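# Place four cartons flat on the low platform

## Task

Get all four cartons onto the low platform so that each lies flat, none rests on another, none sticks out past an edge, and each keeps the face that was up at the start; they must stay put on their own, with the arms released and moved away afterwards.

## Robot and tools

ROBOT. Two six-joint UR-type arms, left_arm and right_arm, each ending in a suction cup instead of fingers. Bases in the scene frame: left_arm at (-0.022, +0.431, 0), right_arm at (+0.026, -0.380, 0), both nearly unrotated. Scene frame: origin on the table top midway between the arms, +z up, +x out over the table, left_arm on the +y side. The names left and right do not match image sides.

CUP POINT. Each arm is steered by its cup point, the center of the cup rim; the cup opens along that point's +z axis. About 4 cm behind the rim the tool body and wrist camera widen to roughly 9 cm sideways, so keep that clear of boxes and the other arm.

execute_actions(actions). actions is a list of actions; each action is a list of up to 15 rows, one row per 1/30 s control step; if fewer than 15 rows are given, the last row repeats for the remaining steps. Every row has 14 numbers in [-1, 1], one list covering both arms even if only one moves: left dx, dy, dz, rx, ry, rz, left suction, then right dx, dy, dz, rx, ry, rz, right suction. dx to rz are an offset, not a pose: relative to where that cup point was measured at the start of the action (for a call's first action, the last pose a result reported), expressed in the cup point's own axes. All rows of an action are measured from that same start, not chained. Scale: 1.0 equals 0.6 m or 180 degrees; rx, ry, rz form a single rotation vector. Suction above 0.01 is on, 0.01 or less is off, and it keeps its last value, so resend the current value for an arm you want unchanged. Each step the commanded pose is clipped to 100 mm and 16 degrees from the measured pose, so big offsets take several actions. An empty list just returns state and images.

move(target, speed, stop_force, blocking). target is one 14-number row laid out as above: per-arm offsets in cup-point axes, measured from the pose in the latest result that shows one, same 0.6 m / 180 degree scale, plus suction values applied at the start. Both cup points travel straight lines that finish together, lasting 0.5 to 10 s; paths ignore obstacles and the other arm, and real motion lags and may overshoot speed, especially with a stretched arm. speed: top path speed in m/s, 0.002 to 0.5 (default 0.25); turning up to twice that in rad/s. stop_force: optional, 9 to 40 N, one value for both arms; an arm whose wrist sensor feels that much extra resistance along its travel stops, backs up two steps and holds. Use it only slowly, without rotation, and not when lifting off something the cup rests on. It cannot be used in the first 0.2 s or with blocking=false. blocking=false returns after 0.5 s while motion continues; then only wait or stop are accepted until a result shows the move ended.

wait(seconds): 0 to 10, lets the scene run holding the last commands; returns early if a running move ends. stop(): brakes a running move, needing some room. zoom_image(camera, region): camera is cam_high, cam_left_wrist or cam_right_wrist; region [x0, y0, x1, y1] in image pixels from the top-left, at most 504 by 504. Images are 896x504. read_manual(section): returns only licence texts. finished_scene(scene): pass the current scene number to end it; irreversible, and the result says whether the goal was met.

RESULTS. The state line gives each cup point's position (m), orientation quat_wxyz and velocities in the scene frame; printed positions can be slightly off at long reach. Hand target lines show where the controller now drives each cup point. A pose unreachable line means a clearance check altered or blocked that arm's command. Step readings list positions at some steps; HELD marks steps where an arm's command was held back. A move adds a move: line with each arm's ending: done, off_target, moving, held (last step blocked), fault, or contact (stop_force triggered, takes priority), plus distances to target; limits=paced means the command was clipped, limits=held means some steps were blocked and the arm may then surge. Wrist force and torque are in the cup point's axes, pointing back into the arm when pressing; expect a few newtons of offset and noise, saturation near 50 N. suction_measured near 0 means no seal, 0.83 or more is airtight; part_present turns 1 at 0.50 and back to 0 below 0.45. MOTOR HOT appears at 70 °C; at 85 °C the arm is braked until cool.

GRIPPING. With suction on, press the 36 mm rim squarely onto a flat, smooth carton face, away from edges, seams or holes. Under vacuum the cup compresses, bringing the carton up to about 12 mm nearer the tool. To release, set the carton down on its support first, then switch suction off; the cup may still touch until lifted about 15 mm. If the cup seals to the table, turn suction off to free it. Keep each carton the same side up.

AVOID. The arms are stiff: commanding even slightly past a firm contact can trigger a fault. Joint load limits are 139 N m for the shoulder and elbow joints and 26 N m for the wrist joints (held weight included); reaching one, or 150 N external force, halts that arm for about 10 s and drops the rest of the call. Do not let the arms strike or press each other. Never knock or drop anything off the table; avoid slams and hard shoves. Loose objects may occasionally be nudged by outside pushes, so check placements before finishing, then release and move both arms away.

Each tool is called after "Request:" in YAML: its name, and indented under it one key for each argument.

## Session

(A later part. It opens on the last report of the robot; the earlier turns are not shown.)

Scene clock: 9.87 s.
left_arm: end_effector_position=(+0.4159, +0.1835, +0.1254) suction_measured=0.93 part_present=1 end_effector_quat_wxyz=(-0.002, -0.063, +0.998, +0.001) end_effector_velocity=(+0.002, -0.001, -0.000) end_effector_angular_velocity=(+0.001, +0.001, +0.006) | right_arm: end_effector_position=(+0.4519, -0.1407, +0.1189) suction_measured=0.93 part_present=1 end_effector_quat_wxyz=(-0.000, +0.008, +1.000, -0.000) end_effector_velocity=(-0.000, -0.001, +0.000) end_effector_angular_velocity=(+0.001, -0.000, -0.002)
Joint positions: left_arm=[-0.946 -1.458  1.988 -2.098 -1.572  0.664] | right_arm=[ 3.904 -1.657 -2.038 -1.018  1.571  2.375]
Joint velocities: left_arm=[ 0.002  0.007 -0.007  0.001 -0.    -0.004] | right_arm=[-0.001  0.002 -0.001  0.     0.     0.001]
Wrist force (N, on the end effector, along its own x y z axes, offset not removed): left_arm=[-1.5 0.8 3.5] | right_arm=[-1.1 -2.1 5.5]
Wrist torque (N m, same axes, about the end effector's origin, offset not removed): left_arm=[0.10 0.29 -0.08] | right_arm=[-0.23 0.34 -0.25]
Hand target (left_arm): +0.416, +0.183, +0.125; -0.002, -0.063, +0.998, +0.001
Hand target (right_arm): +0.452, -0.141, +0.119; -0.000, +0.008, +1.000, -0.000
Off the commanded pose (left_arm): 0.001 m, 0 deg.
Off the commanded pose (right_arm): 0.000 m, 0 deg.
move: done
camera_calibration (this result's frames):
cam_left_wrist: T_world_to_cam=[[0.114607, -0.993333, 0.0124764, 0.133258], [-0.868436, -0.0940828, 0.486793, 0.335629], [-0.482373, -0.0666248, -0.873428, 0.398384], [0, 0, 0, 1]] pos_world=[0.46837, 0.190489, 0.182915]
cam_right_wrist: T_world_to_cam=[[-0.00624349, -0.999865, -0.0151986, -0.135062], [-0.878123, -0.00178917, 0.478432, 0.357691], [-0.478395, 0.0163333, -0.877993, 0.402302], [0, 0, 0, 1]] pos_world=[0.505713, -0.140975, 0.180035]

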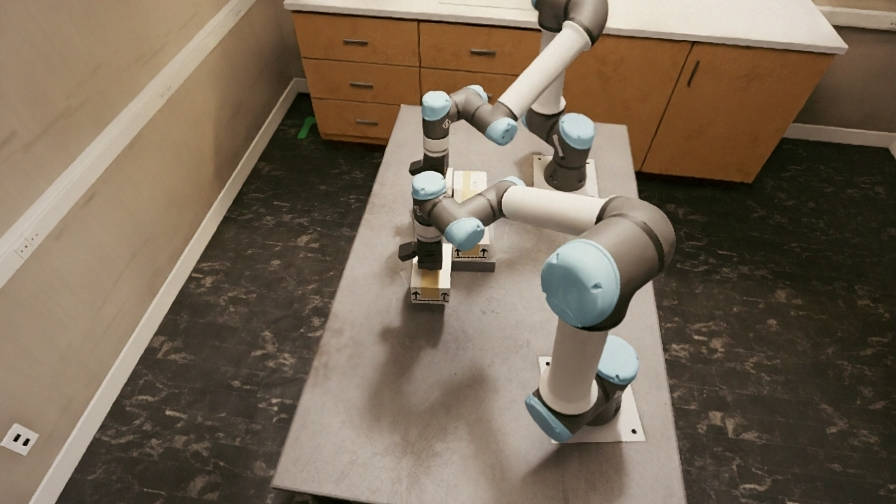

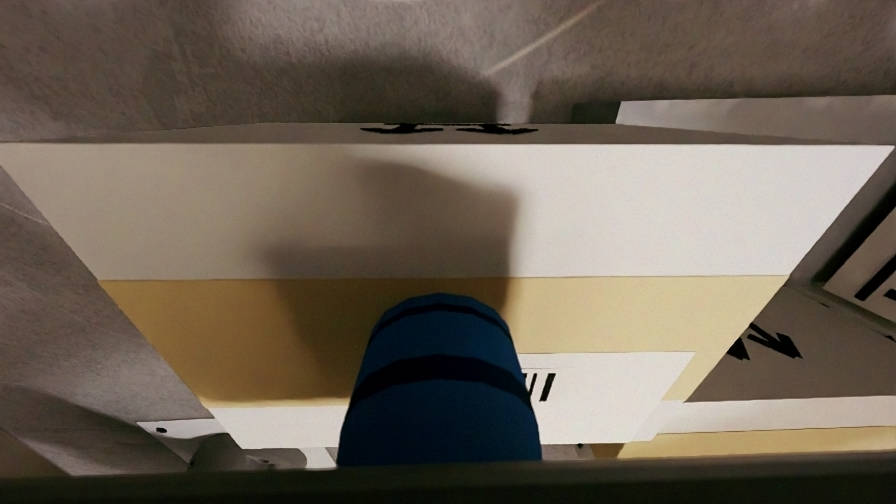

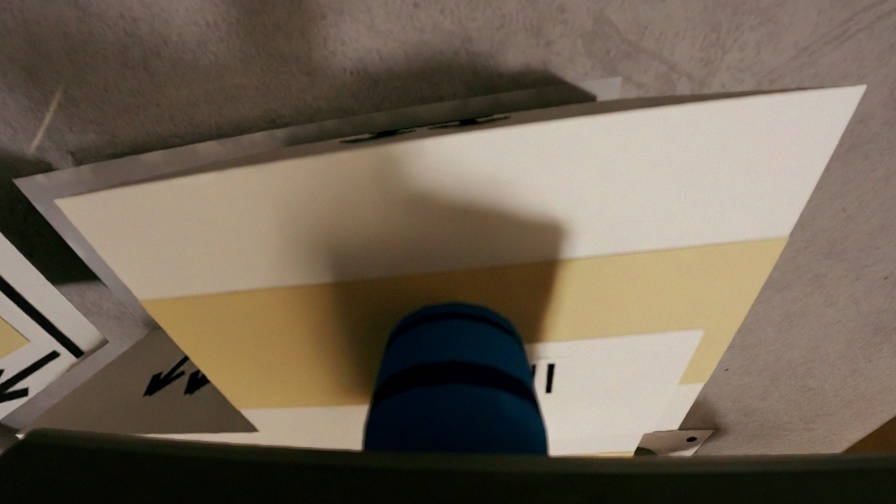

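Request:
move:
  target: [-0.007,0,0,0,0,-0.005,1,0,0,0.0128,0,0,0,1]
  speed: 0.02

Request:
execute_actions:
  actions:
    - [[0,0,0,0,0,0,1,0,0,0,0,0,0,0]]

Request:
move:
  target: [0,-0.1,0,0,0,0,1,0,0,-0.1,0,0,0,0]
  speed: 0.12

Request:
move:
  target: [0,-0.165,0.01,0,0,0,1,0,-0.3,-0.2,0,0,0,0]
  speed: 0.25

Scene clock: 12.00 s.
left_arm: end_effector_position=(+0.4199, +0.1840, +0.1254) suction_measured=0.93 part_present=1 end_effector_quat_wxyz=(-0.002, -0.070, +0.998, +0.001) end_effector_velocity=(+0.002, +0.000, +0.000) end_effector_angular_velocity=(-0.000, -0.000, +0.005) | right_arm: end_effector_position=(+0.4520, -0.1407, +0.1115) suction_measured=0.93 part_present=1 end_effector_quat_wxyz=(-0.000, +0.008, +1.000, -0.000) end_effector_velocity=(+0.000, +0.001, -0.001) end_effector_angular_velocity=(+0.004, -0.003, +0.001)
Joint positions: left_arm=[-0.939 -1.45   1.98  -2.096 -1.572  0.655] | right_arm=[ 3.904 -1.668 -2.049 -0.997  1.571  2.375]
Joint velocities: left_arm=[ 0.003  0.003 -0.003  0.    -0.    -0.003] | right_arm=[ 0.001 -0.001 -0.002  0.008  0.     0.   ]
Wrist force (N, on the end effector, along its own x y z axes, offset not removed): left_arm=[-1.5 1.3 4.8] | right_arm=[1.5 -3.9 2.4]
Wrist torque (N m, same axes, about the end effector's origin, offset not removed): left_arm=[0.19 0.32 -0.11] | right_arm=[-0.57 -0.17 -0.11]
Hand target (left_arm): +0.420, +0.184, +0.125; -0.002, -0.070, +0.998, +0.001
Hand target (right_arm): +0.452, -0.141, +0.111; -0.000, +0.008, +1.000, -0.000
Off the commanded pose (left_arm): 0.000 m, 0 deg.
Off the commanded pose (right_arm): 0.000 m, 0 deg.
move: done
camera_calibration (this result's frames):
cam_left_wrist: T_world_to_cam=[[0.129595, -0.991489, 0.0124607, 0.12665], [-0.866912, -0.107194, 0.486799, 0.340928], [-0.48132, -0.073889, -0.873425, 0.401235], [0, 0, 0, 1]] pos_world=[0.472264, 0.191764, 0.182907]
cam_right_wrist: T_world_to_cam=[[-0.00634151, -0.999864, -0.015238, -0.135158], [-0.878092, -0.001723, 0.478488, 0.361212], [-0.478449, 0.0164147, -0.877962, 0.395873], [0, 0, 0, 1]] pos_world=[0.505725, -0.141015, 0.172666]

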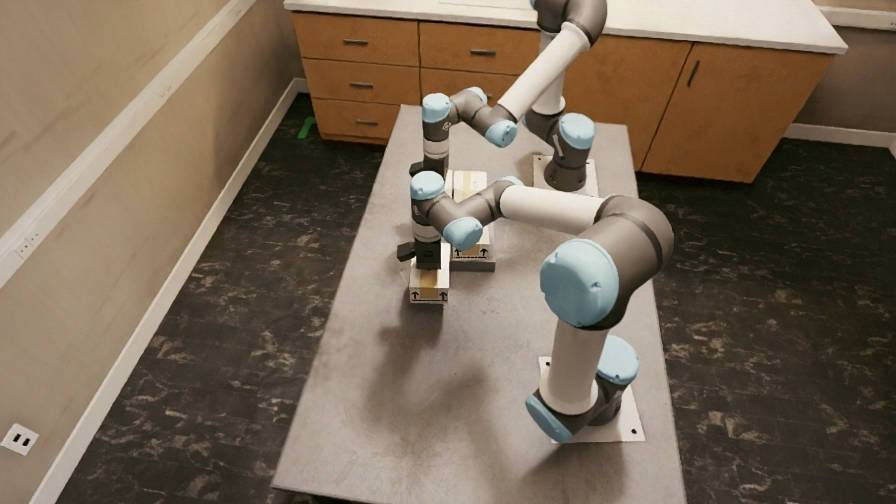

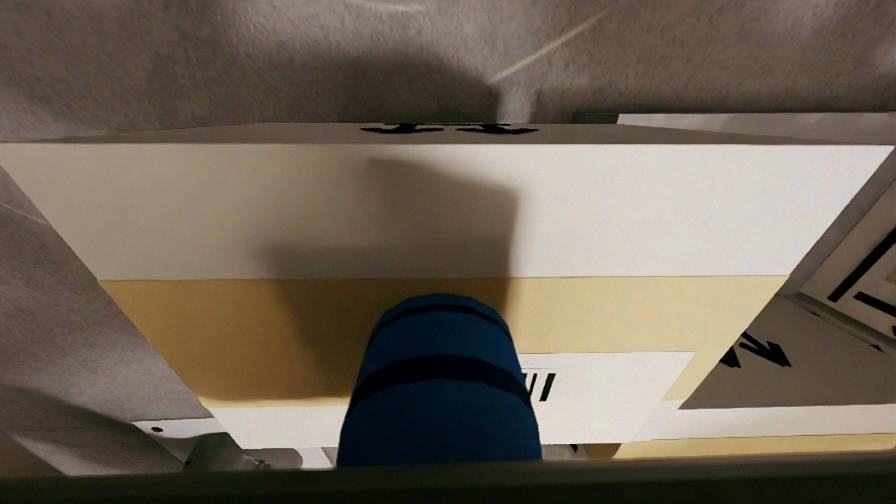

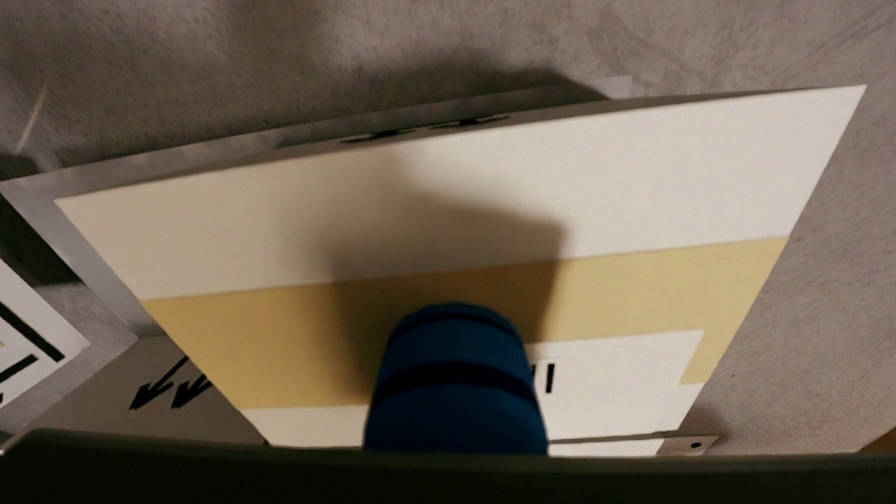

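Scene clock: 12.50 s.
left_arm: end_effector_position=(+0.4199, +0.1840, +0.1254) suction_measured=0.93 part_present=1 end_effector_quat_wxyz=(-0.002, -0.070, +0.998, +0.001) end_effector_velocity=(+0.000, -0.000, +0.000) end_effector_angular_velocity=(-0.001, -0.000, +0.000) | right_arm: end_effector_position=(+0.4519, -0.1407, +0.1114) suction_measured=0.01 part_present=0 end_effector_quat_wxyz=(-0.000, +0.008, +1.000, -0.000) end_effector_velocity=(+0.000, +0.000, +0.001) end_effector_angular_velocity=(+0.002, -0.000, -0.002)
Joint positions: left_arm=[-0.939 -1.45   1.98  -2.096 -1.572  0.655] | right_arm=[ 3.904 -1.668 -2.049 -0.997  1.571  2.375]
Joint velocities: left_arm=[ 0. -0. -0. -0. -0. -0.] | right_arm=[-0.001  0.     0.001  0.     0.001  0.001]
Wrist force (N, on the end effector, along its own x y z axes, offset not removed): left_arm=[-1.8 1.6 4.8] | right_arm=[2.2 -3.5 -14.3]
Wrist torque (N m, same axes, about the end effector's origin, offset not removed): left_arm=[0.21 0.32 -0.07] | right_arm=[-0.61 -0.06 -0.06]
Hand target (left_arm): +0.420, +0.184, +0.125; -0.002, -0.070, +0.998, +0.001
Hand target (right_arm): +0.452, -0.141, +0.111; -0.000, +0.008, +1.000, -0.000
Off the commanded pose (left_arm): 0.000 m, 0 deg.
Off the commanded pose (right_arm): 0.000 m, 0 deg.
Step readings (end_effector_position):
0: left_arm (+0.4199, +0.1840, +0.1254) | right_arm (+0.4520, -0.1407, +0.1115)
1: left_arm (+0.4199, +0.1840, +0.1254) | right_arm (+0.4520, -0.1407, +0.1114)
2: left_arm (+0.4199, +0.1840, +0.1254) | right_arm (+0.4520, -0.1407, +0.1114)
4: left_arm (+0.4199, +0.1840, +0.1254) | right_arm (+0.4520, -0.1407, +0.1114)
8: left_arm (+0.4199, +0.1840, +0.1254) | right_arm (+0.4520, -0.1407, +0.1114)
15: end_effector_position above
camera_calibration (this result's frames):
cam_left_wrist: T_world_to_cam=[[0.129778, -0.991465, 0.0124605, 0.126569], [-0.866892, -0.107355, 0.486798, 0.340992], [-0.481306, -0.0739779, -0.873426, 0.401269], [0, 0, 0, 1]] pos_world=[0.472311, 0.191781, 0.182908]
cam_right_wrist: T_world_to_cam=[[-0.00632445, -0.999865, -0.015148, -0.135179], [-0.87805, -0.00169637, 0.478566, 0.361204], [-0.478527, 0.0163274, -0.877921, 0.395829], [0, 0, 0, 1]] pos_world=[0.505715, -0.141011, 0.172599]

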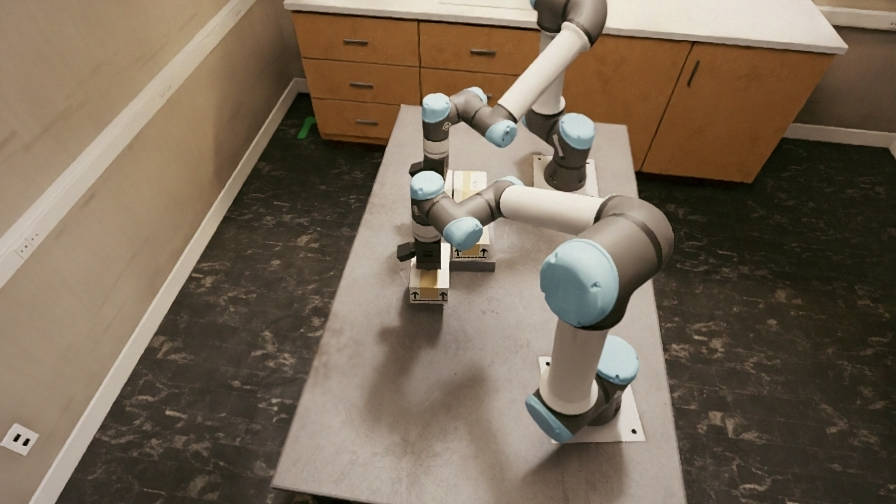

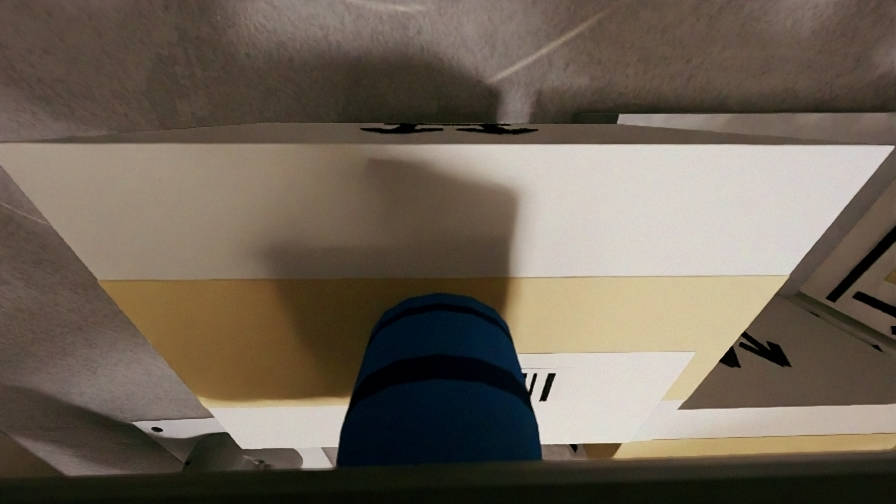

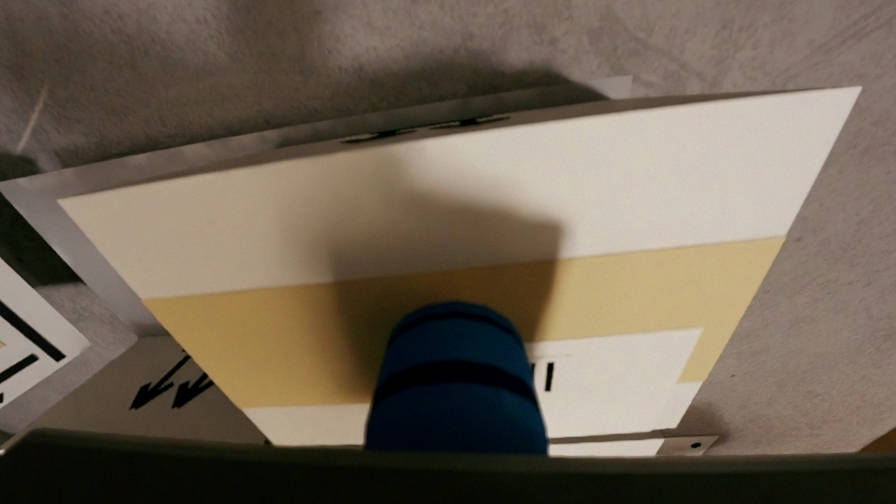

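Scene clock: 13.53 s.
left_arm: end_effector_position=(+0.4282, +0.1249, +0.1254) suction_measured=0.93 part_present=1 end_effector_quat_wxyz=(-0.002, -0.070, +0.998, +0.001) end_effector_velocity=(+0.001, -0.003, +0.000) end_effector_angular_velocity=(-0.001, +0.000, -0.000) | right_arm: end_effector_position=(+0.4520, -0.1408, +0.1712) suction_measured=0.01 part_present=0 end_effector_quat_wxyz=(-0.000, +0.008, +1.000, -0.000) end_effector_velocity=(-0.000, +0.000, +0.002) end_effector_angular_velocity=(+0.000, +0.001, +0.000)
Joint positions: left_arm=[-1.008 -1.364  1.876 -2.079 -1.573  0.587] | right_arm=[ 3.904 -1.595 -1.954 -1.164  1.571  2.375]
Joint velocities: left_arm=[-0.002  0.005 -0.006  0.001 -0.001 -0.002] | right_arm=[ 0.001  0.002  0.005 -0.008  0.001  0.001]
Wrist force (N, on the end effector, along its own x y z axes, offset not removed): left_arm=[-0.4 1.8 5.7] | right_arm=[0.2 -3.9 1.1]
Wrist torque (N m, same axes, about the end effector's origin, offset not removed): left_arm=[0.24 0.20 -0.06] | right_arm=[-0.58 0.13 0.01]
Hand target (left_arm): +0.428, +0.125, +0.125; -0.002, -0.070, +0.998, +0.001
Hand target (right_arm): +0.452, -0.141, +0.171; -0.000, +0.008, +1.000, -0.000
Off the commanded pose (left_arm): 0.000 m, 0 deg.
Off the commanded pose (right_arm): 0.000 m, 0 deg.
move: done
camera_calibration (this result's frames):
cam_left_wrist: T_world_to_cam=[[0.129765, -0.991468, 0.0123492, 0.0668943], [-0.866909, -0.107399, 0.486759, 0.341828], [-0.48128, -0.0738697, -0.873449, 0.4008], [0, 0, 0, 1]] pos_world=[0.48055, 0.132643, 0.182865]
cam_right_wrist: T_world_to_cam=[[-0.00643243, -0.999864, -0.015195, -0.134284], [-0.878079, -0.00162306, 0.478514, 0.332666], [-0.478473, 0.0164204, -0.877949, 0.448267], [0, 0, 0, 1]] pos_world=[0.505726, -0.141087, 0.232329]

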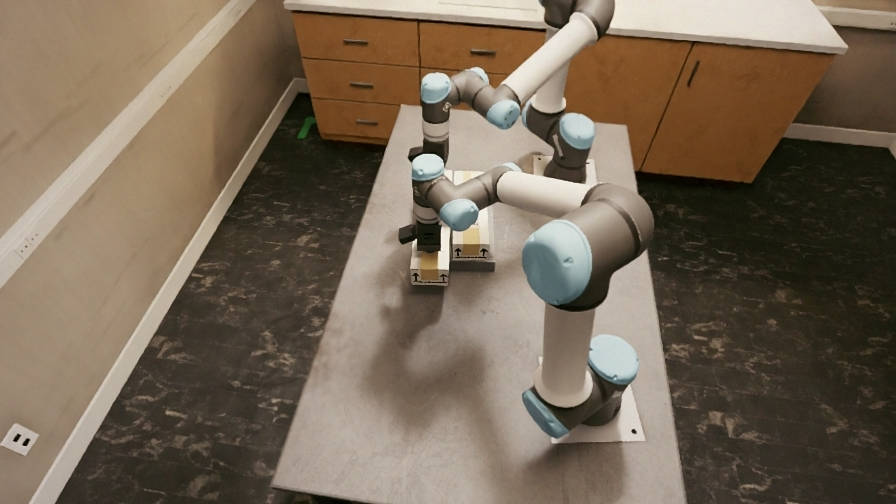

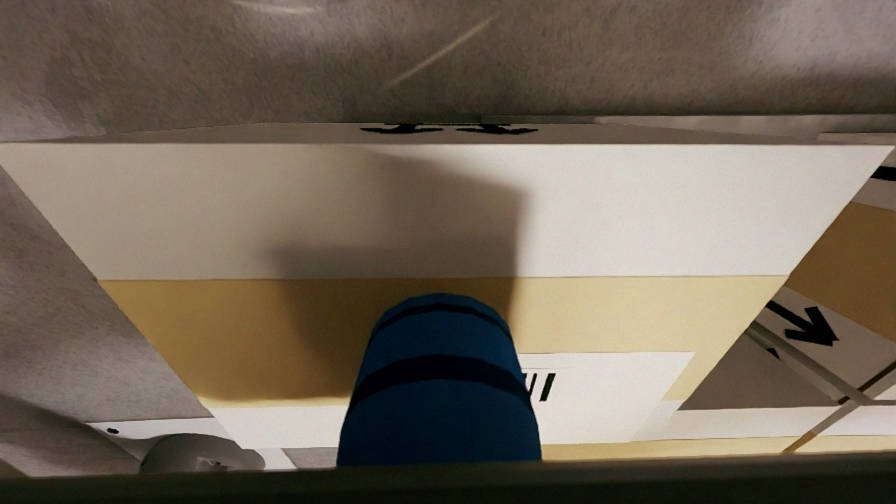

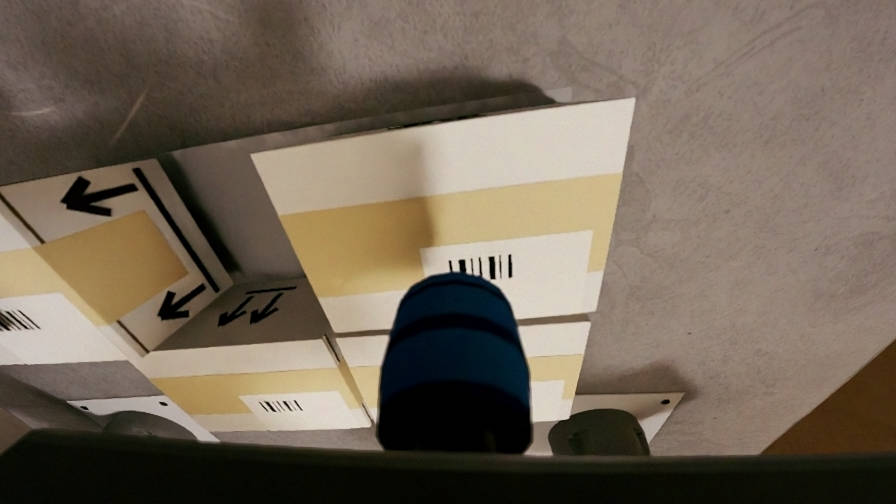

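Scene clock: 15.03 s.
left_arm: end_effector_position=(+0.4419, +0.0270, +0.1193) suction_measured=0.93 part_present=1 end_effector_quat_wxyz=(-0.002, -0.070, +0.998, +0.001) end_effector_velocity=(+0.001, -0.001, -0.000) end_effector_angular_velocity=(+0.000, -0.000, +0.000) | right_arm: end_effector_position=(+0.4489, -0.3204, +0.2910) suction_measured=0.01 part_present=0 end_effector_quat_wxyz=(-0.000, +0.008, +1.000, -0.000) end_effector_velocity=(+0.000, -0.002, +0.001) end_effector_angular_velocity=(-0.001, +0.001, +0.001)
Joint positions: left_arm=[-1.098 -1.204  1.677 -2.041 -1.573  0.496] | right_arm=[ 3.573 -1.368 -1.843 -1.502  1.57   2.045]
Joint velocities: left_arm=[-0.     0.002 -0.002  0.     0.001 -0.001] | right_arm=[-0.005 -0.001  0.005 -0.005 -0.    -0.006]
Wrist force (N, on the end effector, along its own x y z axes, offset not removed): left_arm=[-3.4 1.6 4.3] | right_arm=[1.0 -1.5 3.2]
Wrist torque (N m, same axes, about the end effector's origin, offset not removed): left_arm=[0.23 0.51 -0.13] | right_arm=[-0.12 0.07 -0.15]
Hand target (left_arm): +0.442, +0.027, +0.119; -0.002, -0.070, +0.998, +0.001
Hand target (right_arm): +0.449, -0.321, +0.291; -0.000, +0.008, +1.000, -0.000
Off the commanded pose (left_arm): 0.000 m, 0 deg.
Off the commanded pose (right_arm): 0.001 m, 0 deg.
move: done
camera_calibration (this result's frames):
cam_left_wrist: T_world_to_cam=[[0.129757, -0.991472, 0.012095, -0.0317981], [-0.867001, -0.107532, 0.486565, 0.346227], [-0.481115, -0.0736218, -0.873561, 0.394797], [0, 0, 0, 1]] pos_world=[0.494248, 0.0347692, 0.176801]
cam_right_wrist: T_world_to_cam=[[-0.00649098, -0.999862, -0.0152769, -0.31204], [-0.878069, -0.00161118, 0.478532, 0.272314], [-0.478491, 0.0165203, -0.877937, 0.554971], [0, 0, 0, 1]] pos_world=[0.502633, -0.320727, 0.352151]

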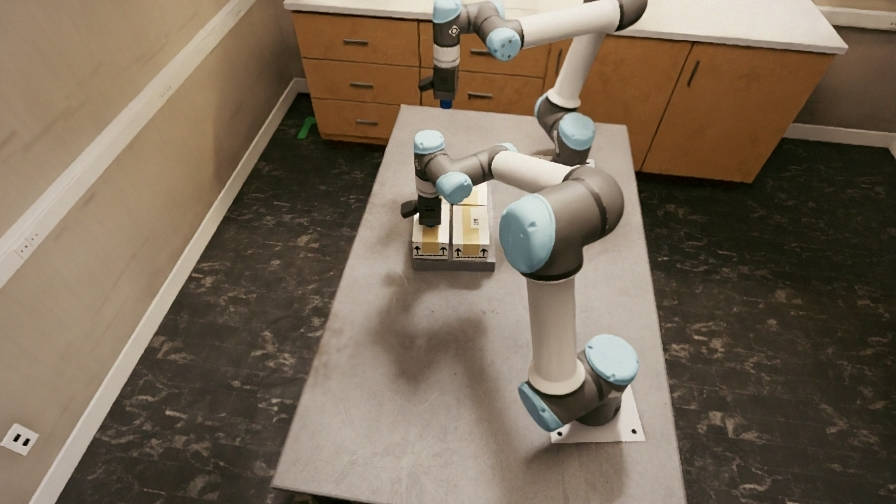

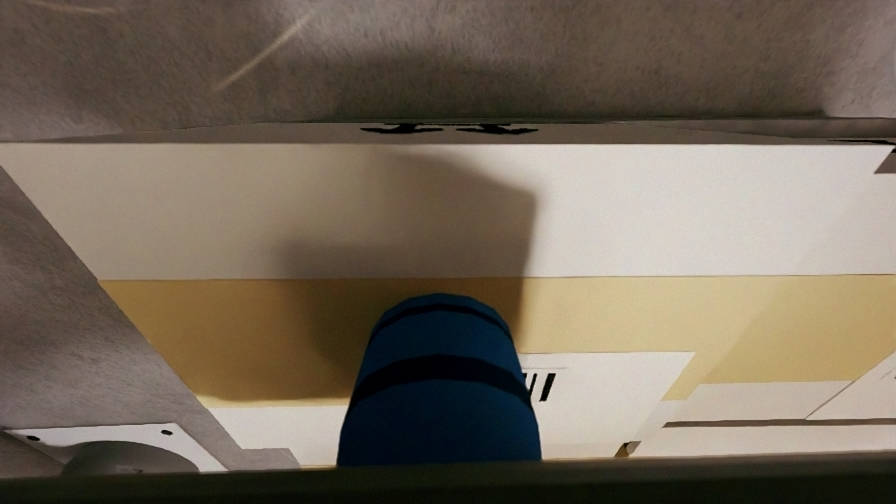

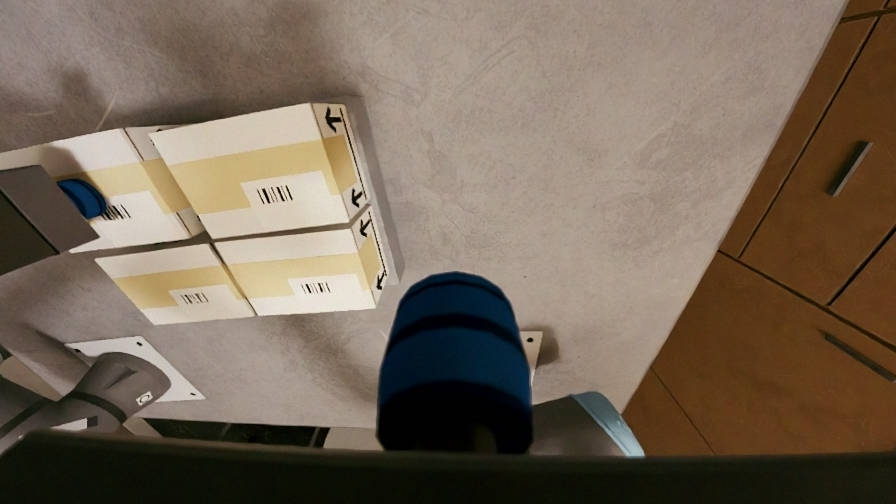

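Too close to the outer edge; shift in 6 mm and along 5 mm.

Request:
move:
  target: [0.01,-0.008,0.006,0,0,0,1,0,0,0,0,0,0,0]
  speed: 0.03

Request:
move:
  target: [0,0,0.02,0,0,0,1,0,0,0,0,0,0,0]
  speed: 0.008
  stop_force: 9

Request:
zoom_image:
  camera: "cam_high"
  region: [390, 180, 520, 290]

Scene clock: 15.93 s.
left_arm: end_effector_position=(+0.4367, +0.0216, +0.1158) suction_measured=0.93 part_present=1 end_effector_quat_wxyz=(-0.002, -0.070, +0.998, +0.001) end_effector_velocity=(-0.002, -0.001, -0.001) end_effector_angular_velocity=(+0.001, +0.001, -0.000) | right_arm: end_effector_position=(+0.4489, -0.3204, +0.2910) suction_measured=0.01 part_present=0 end_effector_quat_wxyz=(-0.000, +0.008, +1.000, -0.000) end_effector_velocity=(+0.001, +0.000, +0.001) end_effector_angular_velocity=(-0.001, -0.002, +0.001)
Joint positions: left_arm=[-1.111 -1.2    1.683 -2.05  -1.573  0.484] | right_arm=[ 3.573 -1.368 -1.843 -1.502  1.57   2.045]
Joint velocities: left_arm=[-0.003  0.001  0.002 -0.002 -0.    -0.003] | right_arm=[ 0.    -0.002  0.003  0.    -0.001 -0.001]
Wrist force (N, on the end effector, along its own x y z axes, offset not removed): left_arm=[-1.0 1.4 4.6] | right_arm=[4.1 -4.3 -2.2]
Wrist torque (N m, same axes, about the end effector's origin, offset not removed): left_arm=[0.26 0.22 -0.09] | right_arm=[-0.46 -0.53 -0.16]
Hand target (left_arm): +0.437, +0.021, +0.116; -0.002, -0.070, +0.998, +0.001
Hand target (right_arm): +0.449, -0.320, +0.291; -0.000, +0.008, +1.000, -0.000
Off the commanded pose (left_arm): 0.000 m, 0 deg.
Off the commanded pose (right_arm): 0.000 m, 0 deg.
move: done
camera_calibration (this result's frames):
cam_left_wrist: T_world_to_cam=[[0.12975, -0.991473, 0.0120504, -0.0364461], [-0.867011, -0.107549, 0.486543, 0.34291], [-0.481099, -0.0735769, -0.873573, 0.388878], [0, 0, 0, 1]] pos_world=[0.489125, 0.0293567, 0.173312]
cam_right_wrist: T_world_to_cam=[[-0.0064967, -0.999861, -0.0153422, -0.312011], [-0.878064, -0.00163756, 0.478541, 0.272291], [-0.4785, 0.0165803, -0.877931, 0.555002], [0, 0, 0, 1]] pos_world=[0.50263, -0.320724, 0.352164]

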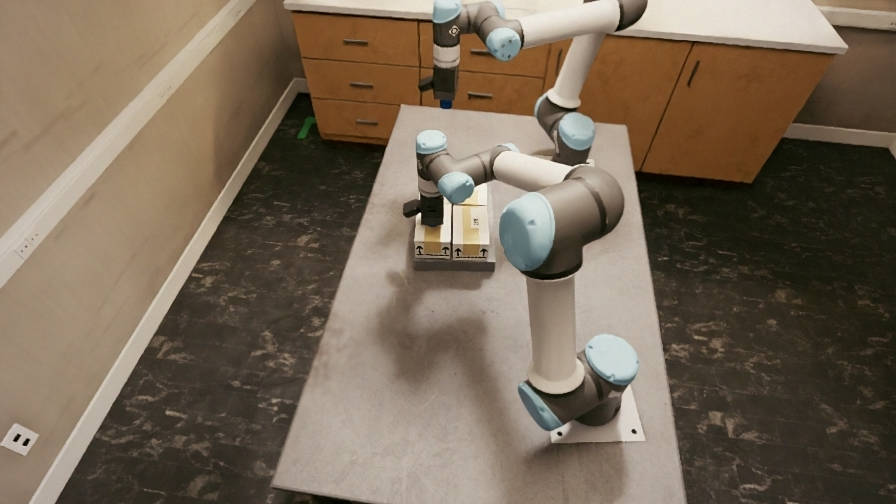

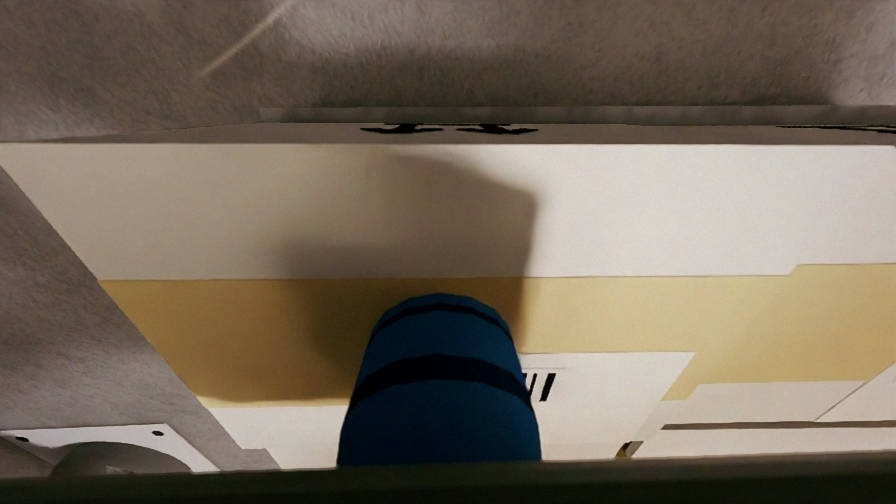

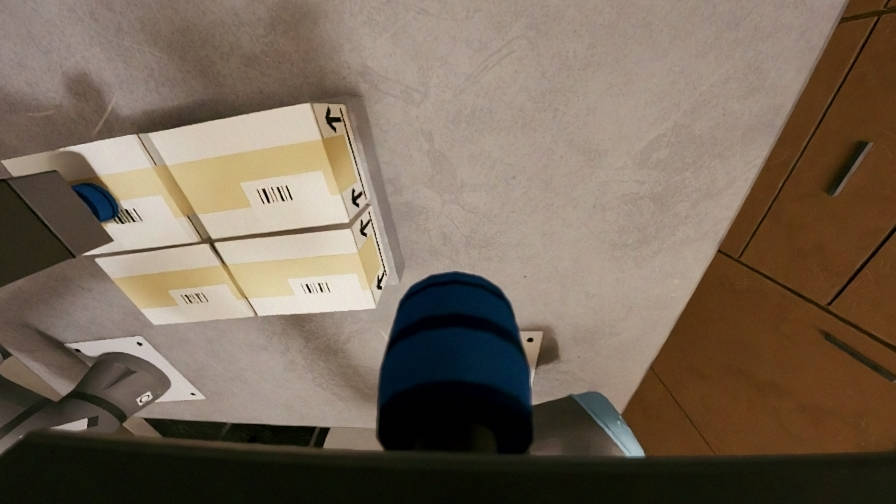

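Scene clock: 17.17 s.
left_arm: end_effector_position=(+0.4367, +0.0216, +0.1091) suction_measured=0.93 part_present=1 end_effector_quat_wxyz=(-0.002, -0.070, +0.998, +0.001) end_effector_velocity=(-0.000, +0.000, +0.001) end_effector_angular_velocity=(+0.003, +0.002, -0.000) | right_arm: end_effector_position=(+0.4489, -0.3204, +0.2910) suction_measured=0.01 part_present=0 end_effector_quat_wxyz=(-0.000, +0.008, +1.000, -0.000) end_effector_velocity=(-0.000, -0.000, -0.001) end_effector_angular_velocity=(-0.001, +0.001, +0.000)
Joint positions: left_arm=[-1.111 -1.193  1.691 -2.066 -1.573  0.484] | right_arm=[ 3.573 -1.368 -1.843 -1.502  1.57   2.045]
Joint velocities: left_arm=[-0.    -0.001 -0.003  0.008  0.001  0.   ] | right_arm=[ 0.    -0.    -0.001 -0.    -0.001  0.   ]
Wrist force (N, on the end effector, along its own x y z axes, offset not removed): left_arm=[-3.1 -1.2 -26.4] | right_arm=[0.9 -3.5 0.1]
Wrist torque (N m, same axes, about the end effector's origin, offset not removed): left_arm=[0.15 0.26 -0.01] | right_arm=[-0.47 -0.10 -0.02]
Hand target (left_arm): +0.437, +0.022, +0.109; -0.002, -0.070, +0.998, +0.001
Hand target (right_arm): +0.449, -0.320, +0.291; -0.000, +0.008, +1.000, -0.000
Off the commanded pose (left_arm): 0.005 m, 0 deg.
Off the commanded pose (right_arm): 0.000 m, 0 deg.
move: contact (left_arm)
camera_calibration (this result's frames):
cam_left_wrist: T_world_to_cam=[[0.129757, -0.991472, 0.0121372, -0.0363622], [-0.867039, -0.107516, 0.486502, 0.346171], [-0.481048, -0.0736504, -0.873595, 0.38302], [0, 0, 0, 1]] pos_world=[0.489113, 0.0293766, 0.166633]
cam_right_wrist: T_world_to_cam=[[-0.00649506, -0.999861, -0.0153408, -0.31201], [-0.878062, -0.00163838, 0.478543, 0.272289], [-0.478502, 0.0165783, -0.87793, 0.554999], [0, 0, 0, 1]] pos_world=[0.502628, -0.320722, 0.352161]

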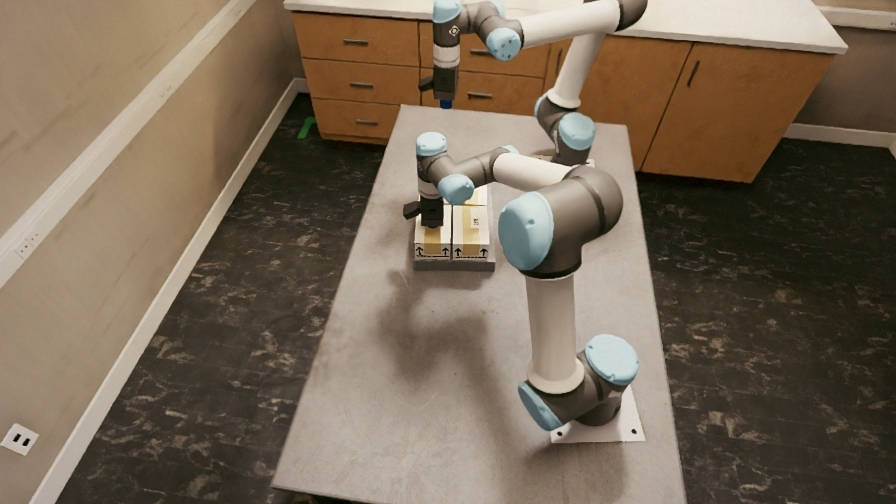

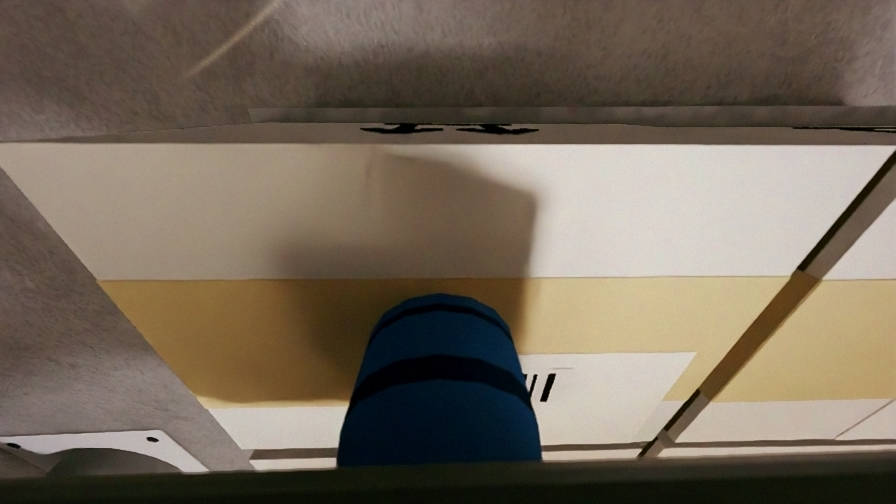

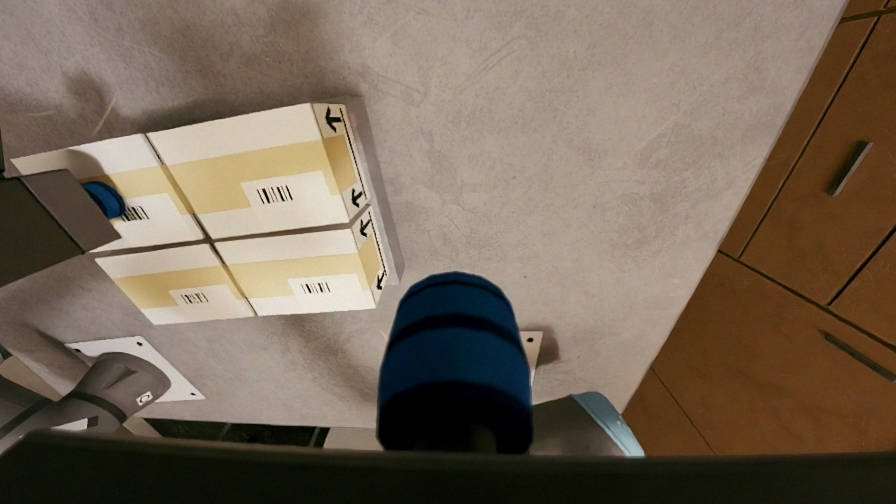

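Region (390, 180, 520, 290) of cam_high's 896x504 image, scaled by 3.877, with more detail than that image has; it fills the top 426 rows of this view, and the rest is white.

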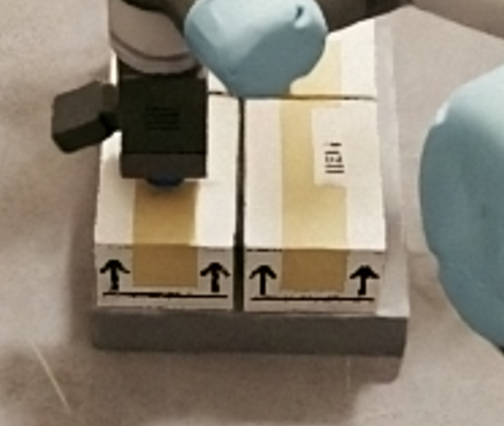

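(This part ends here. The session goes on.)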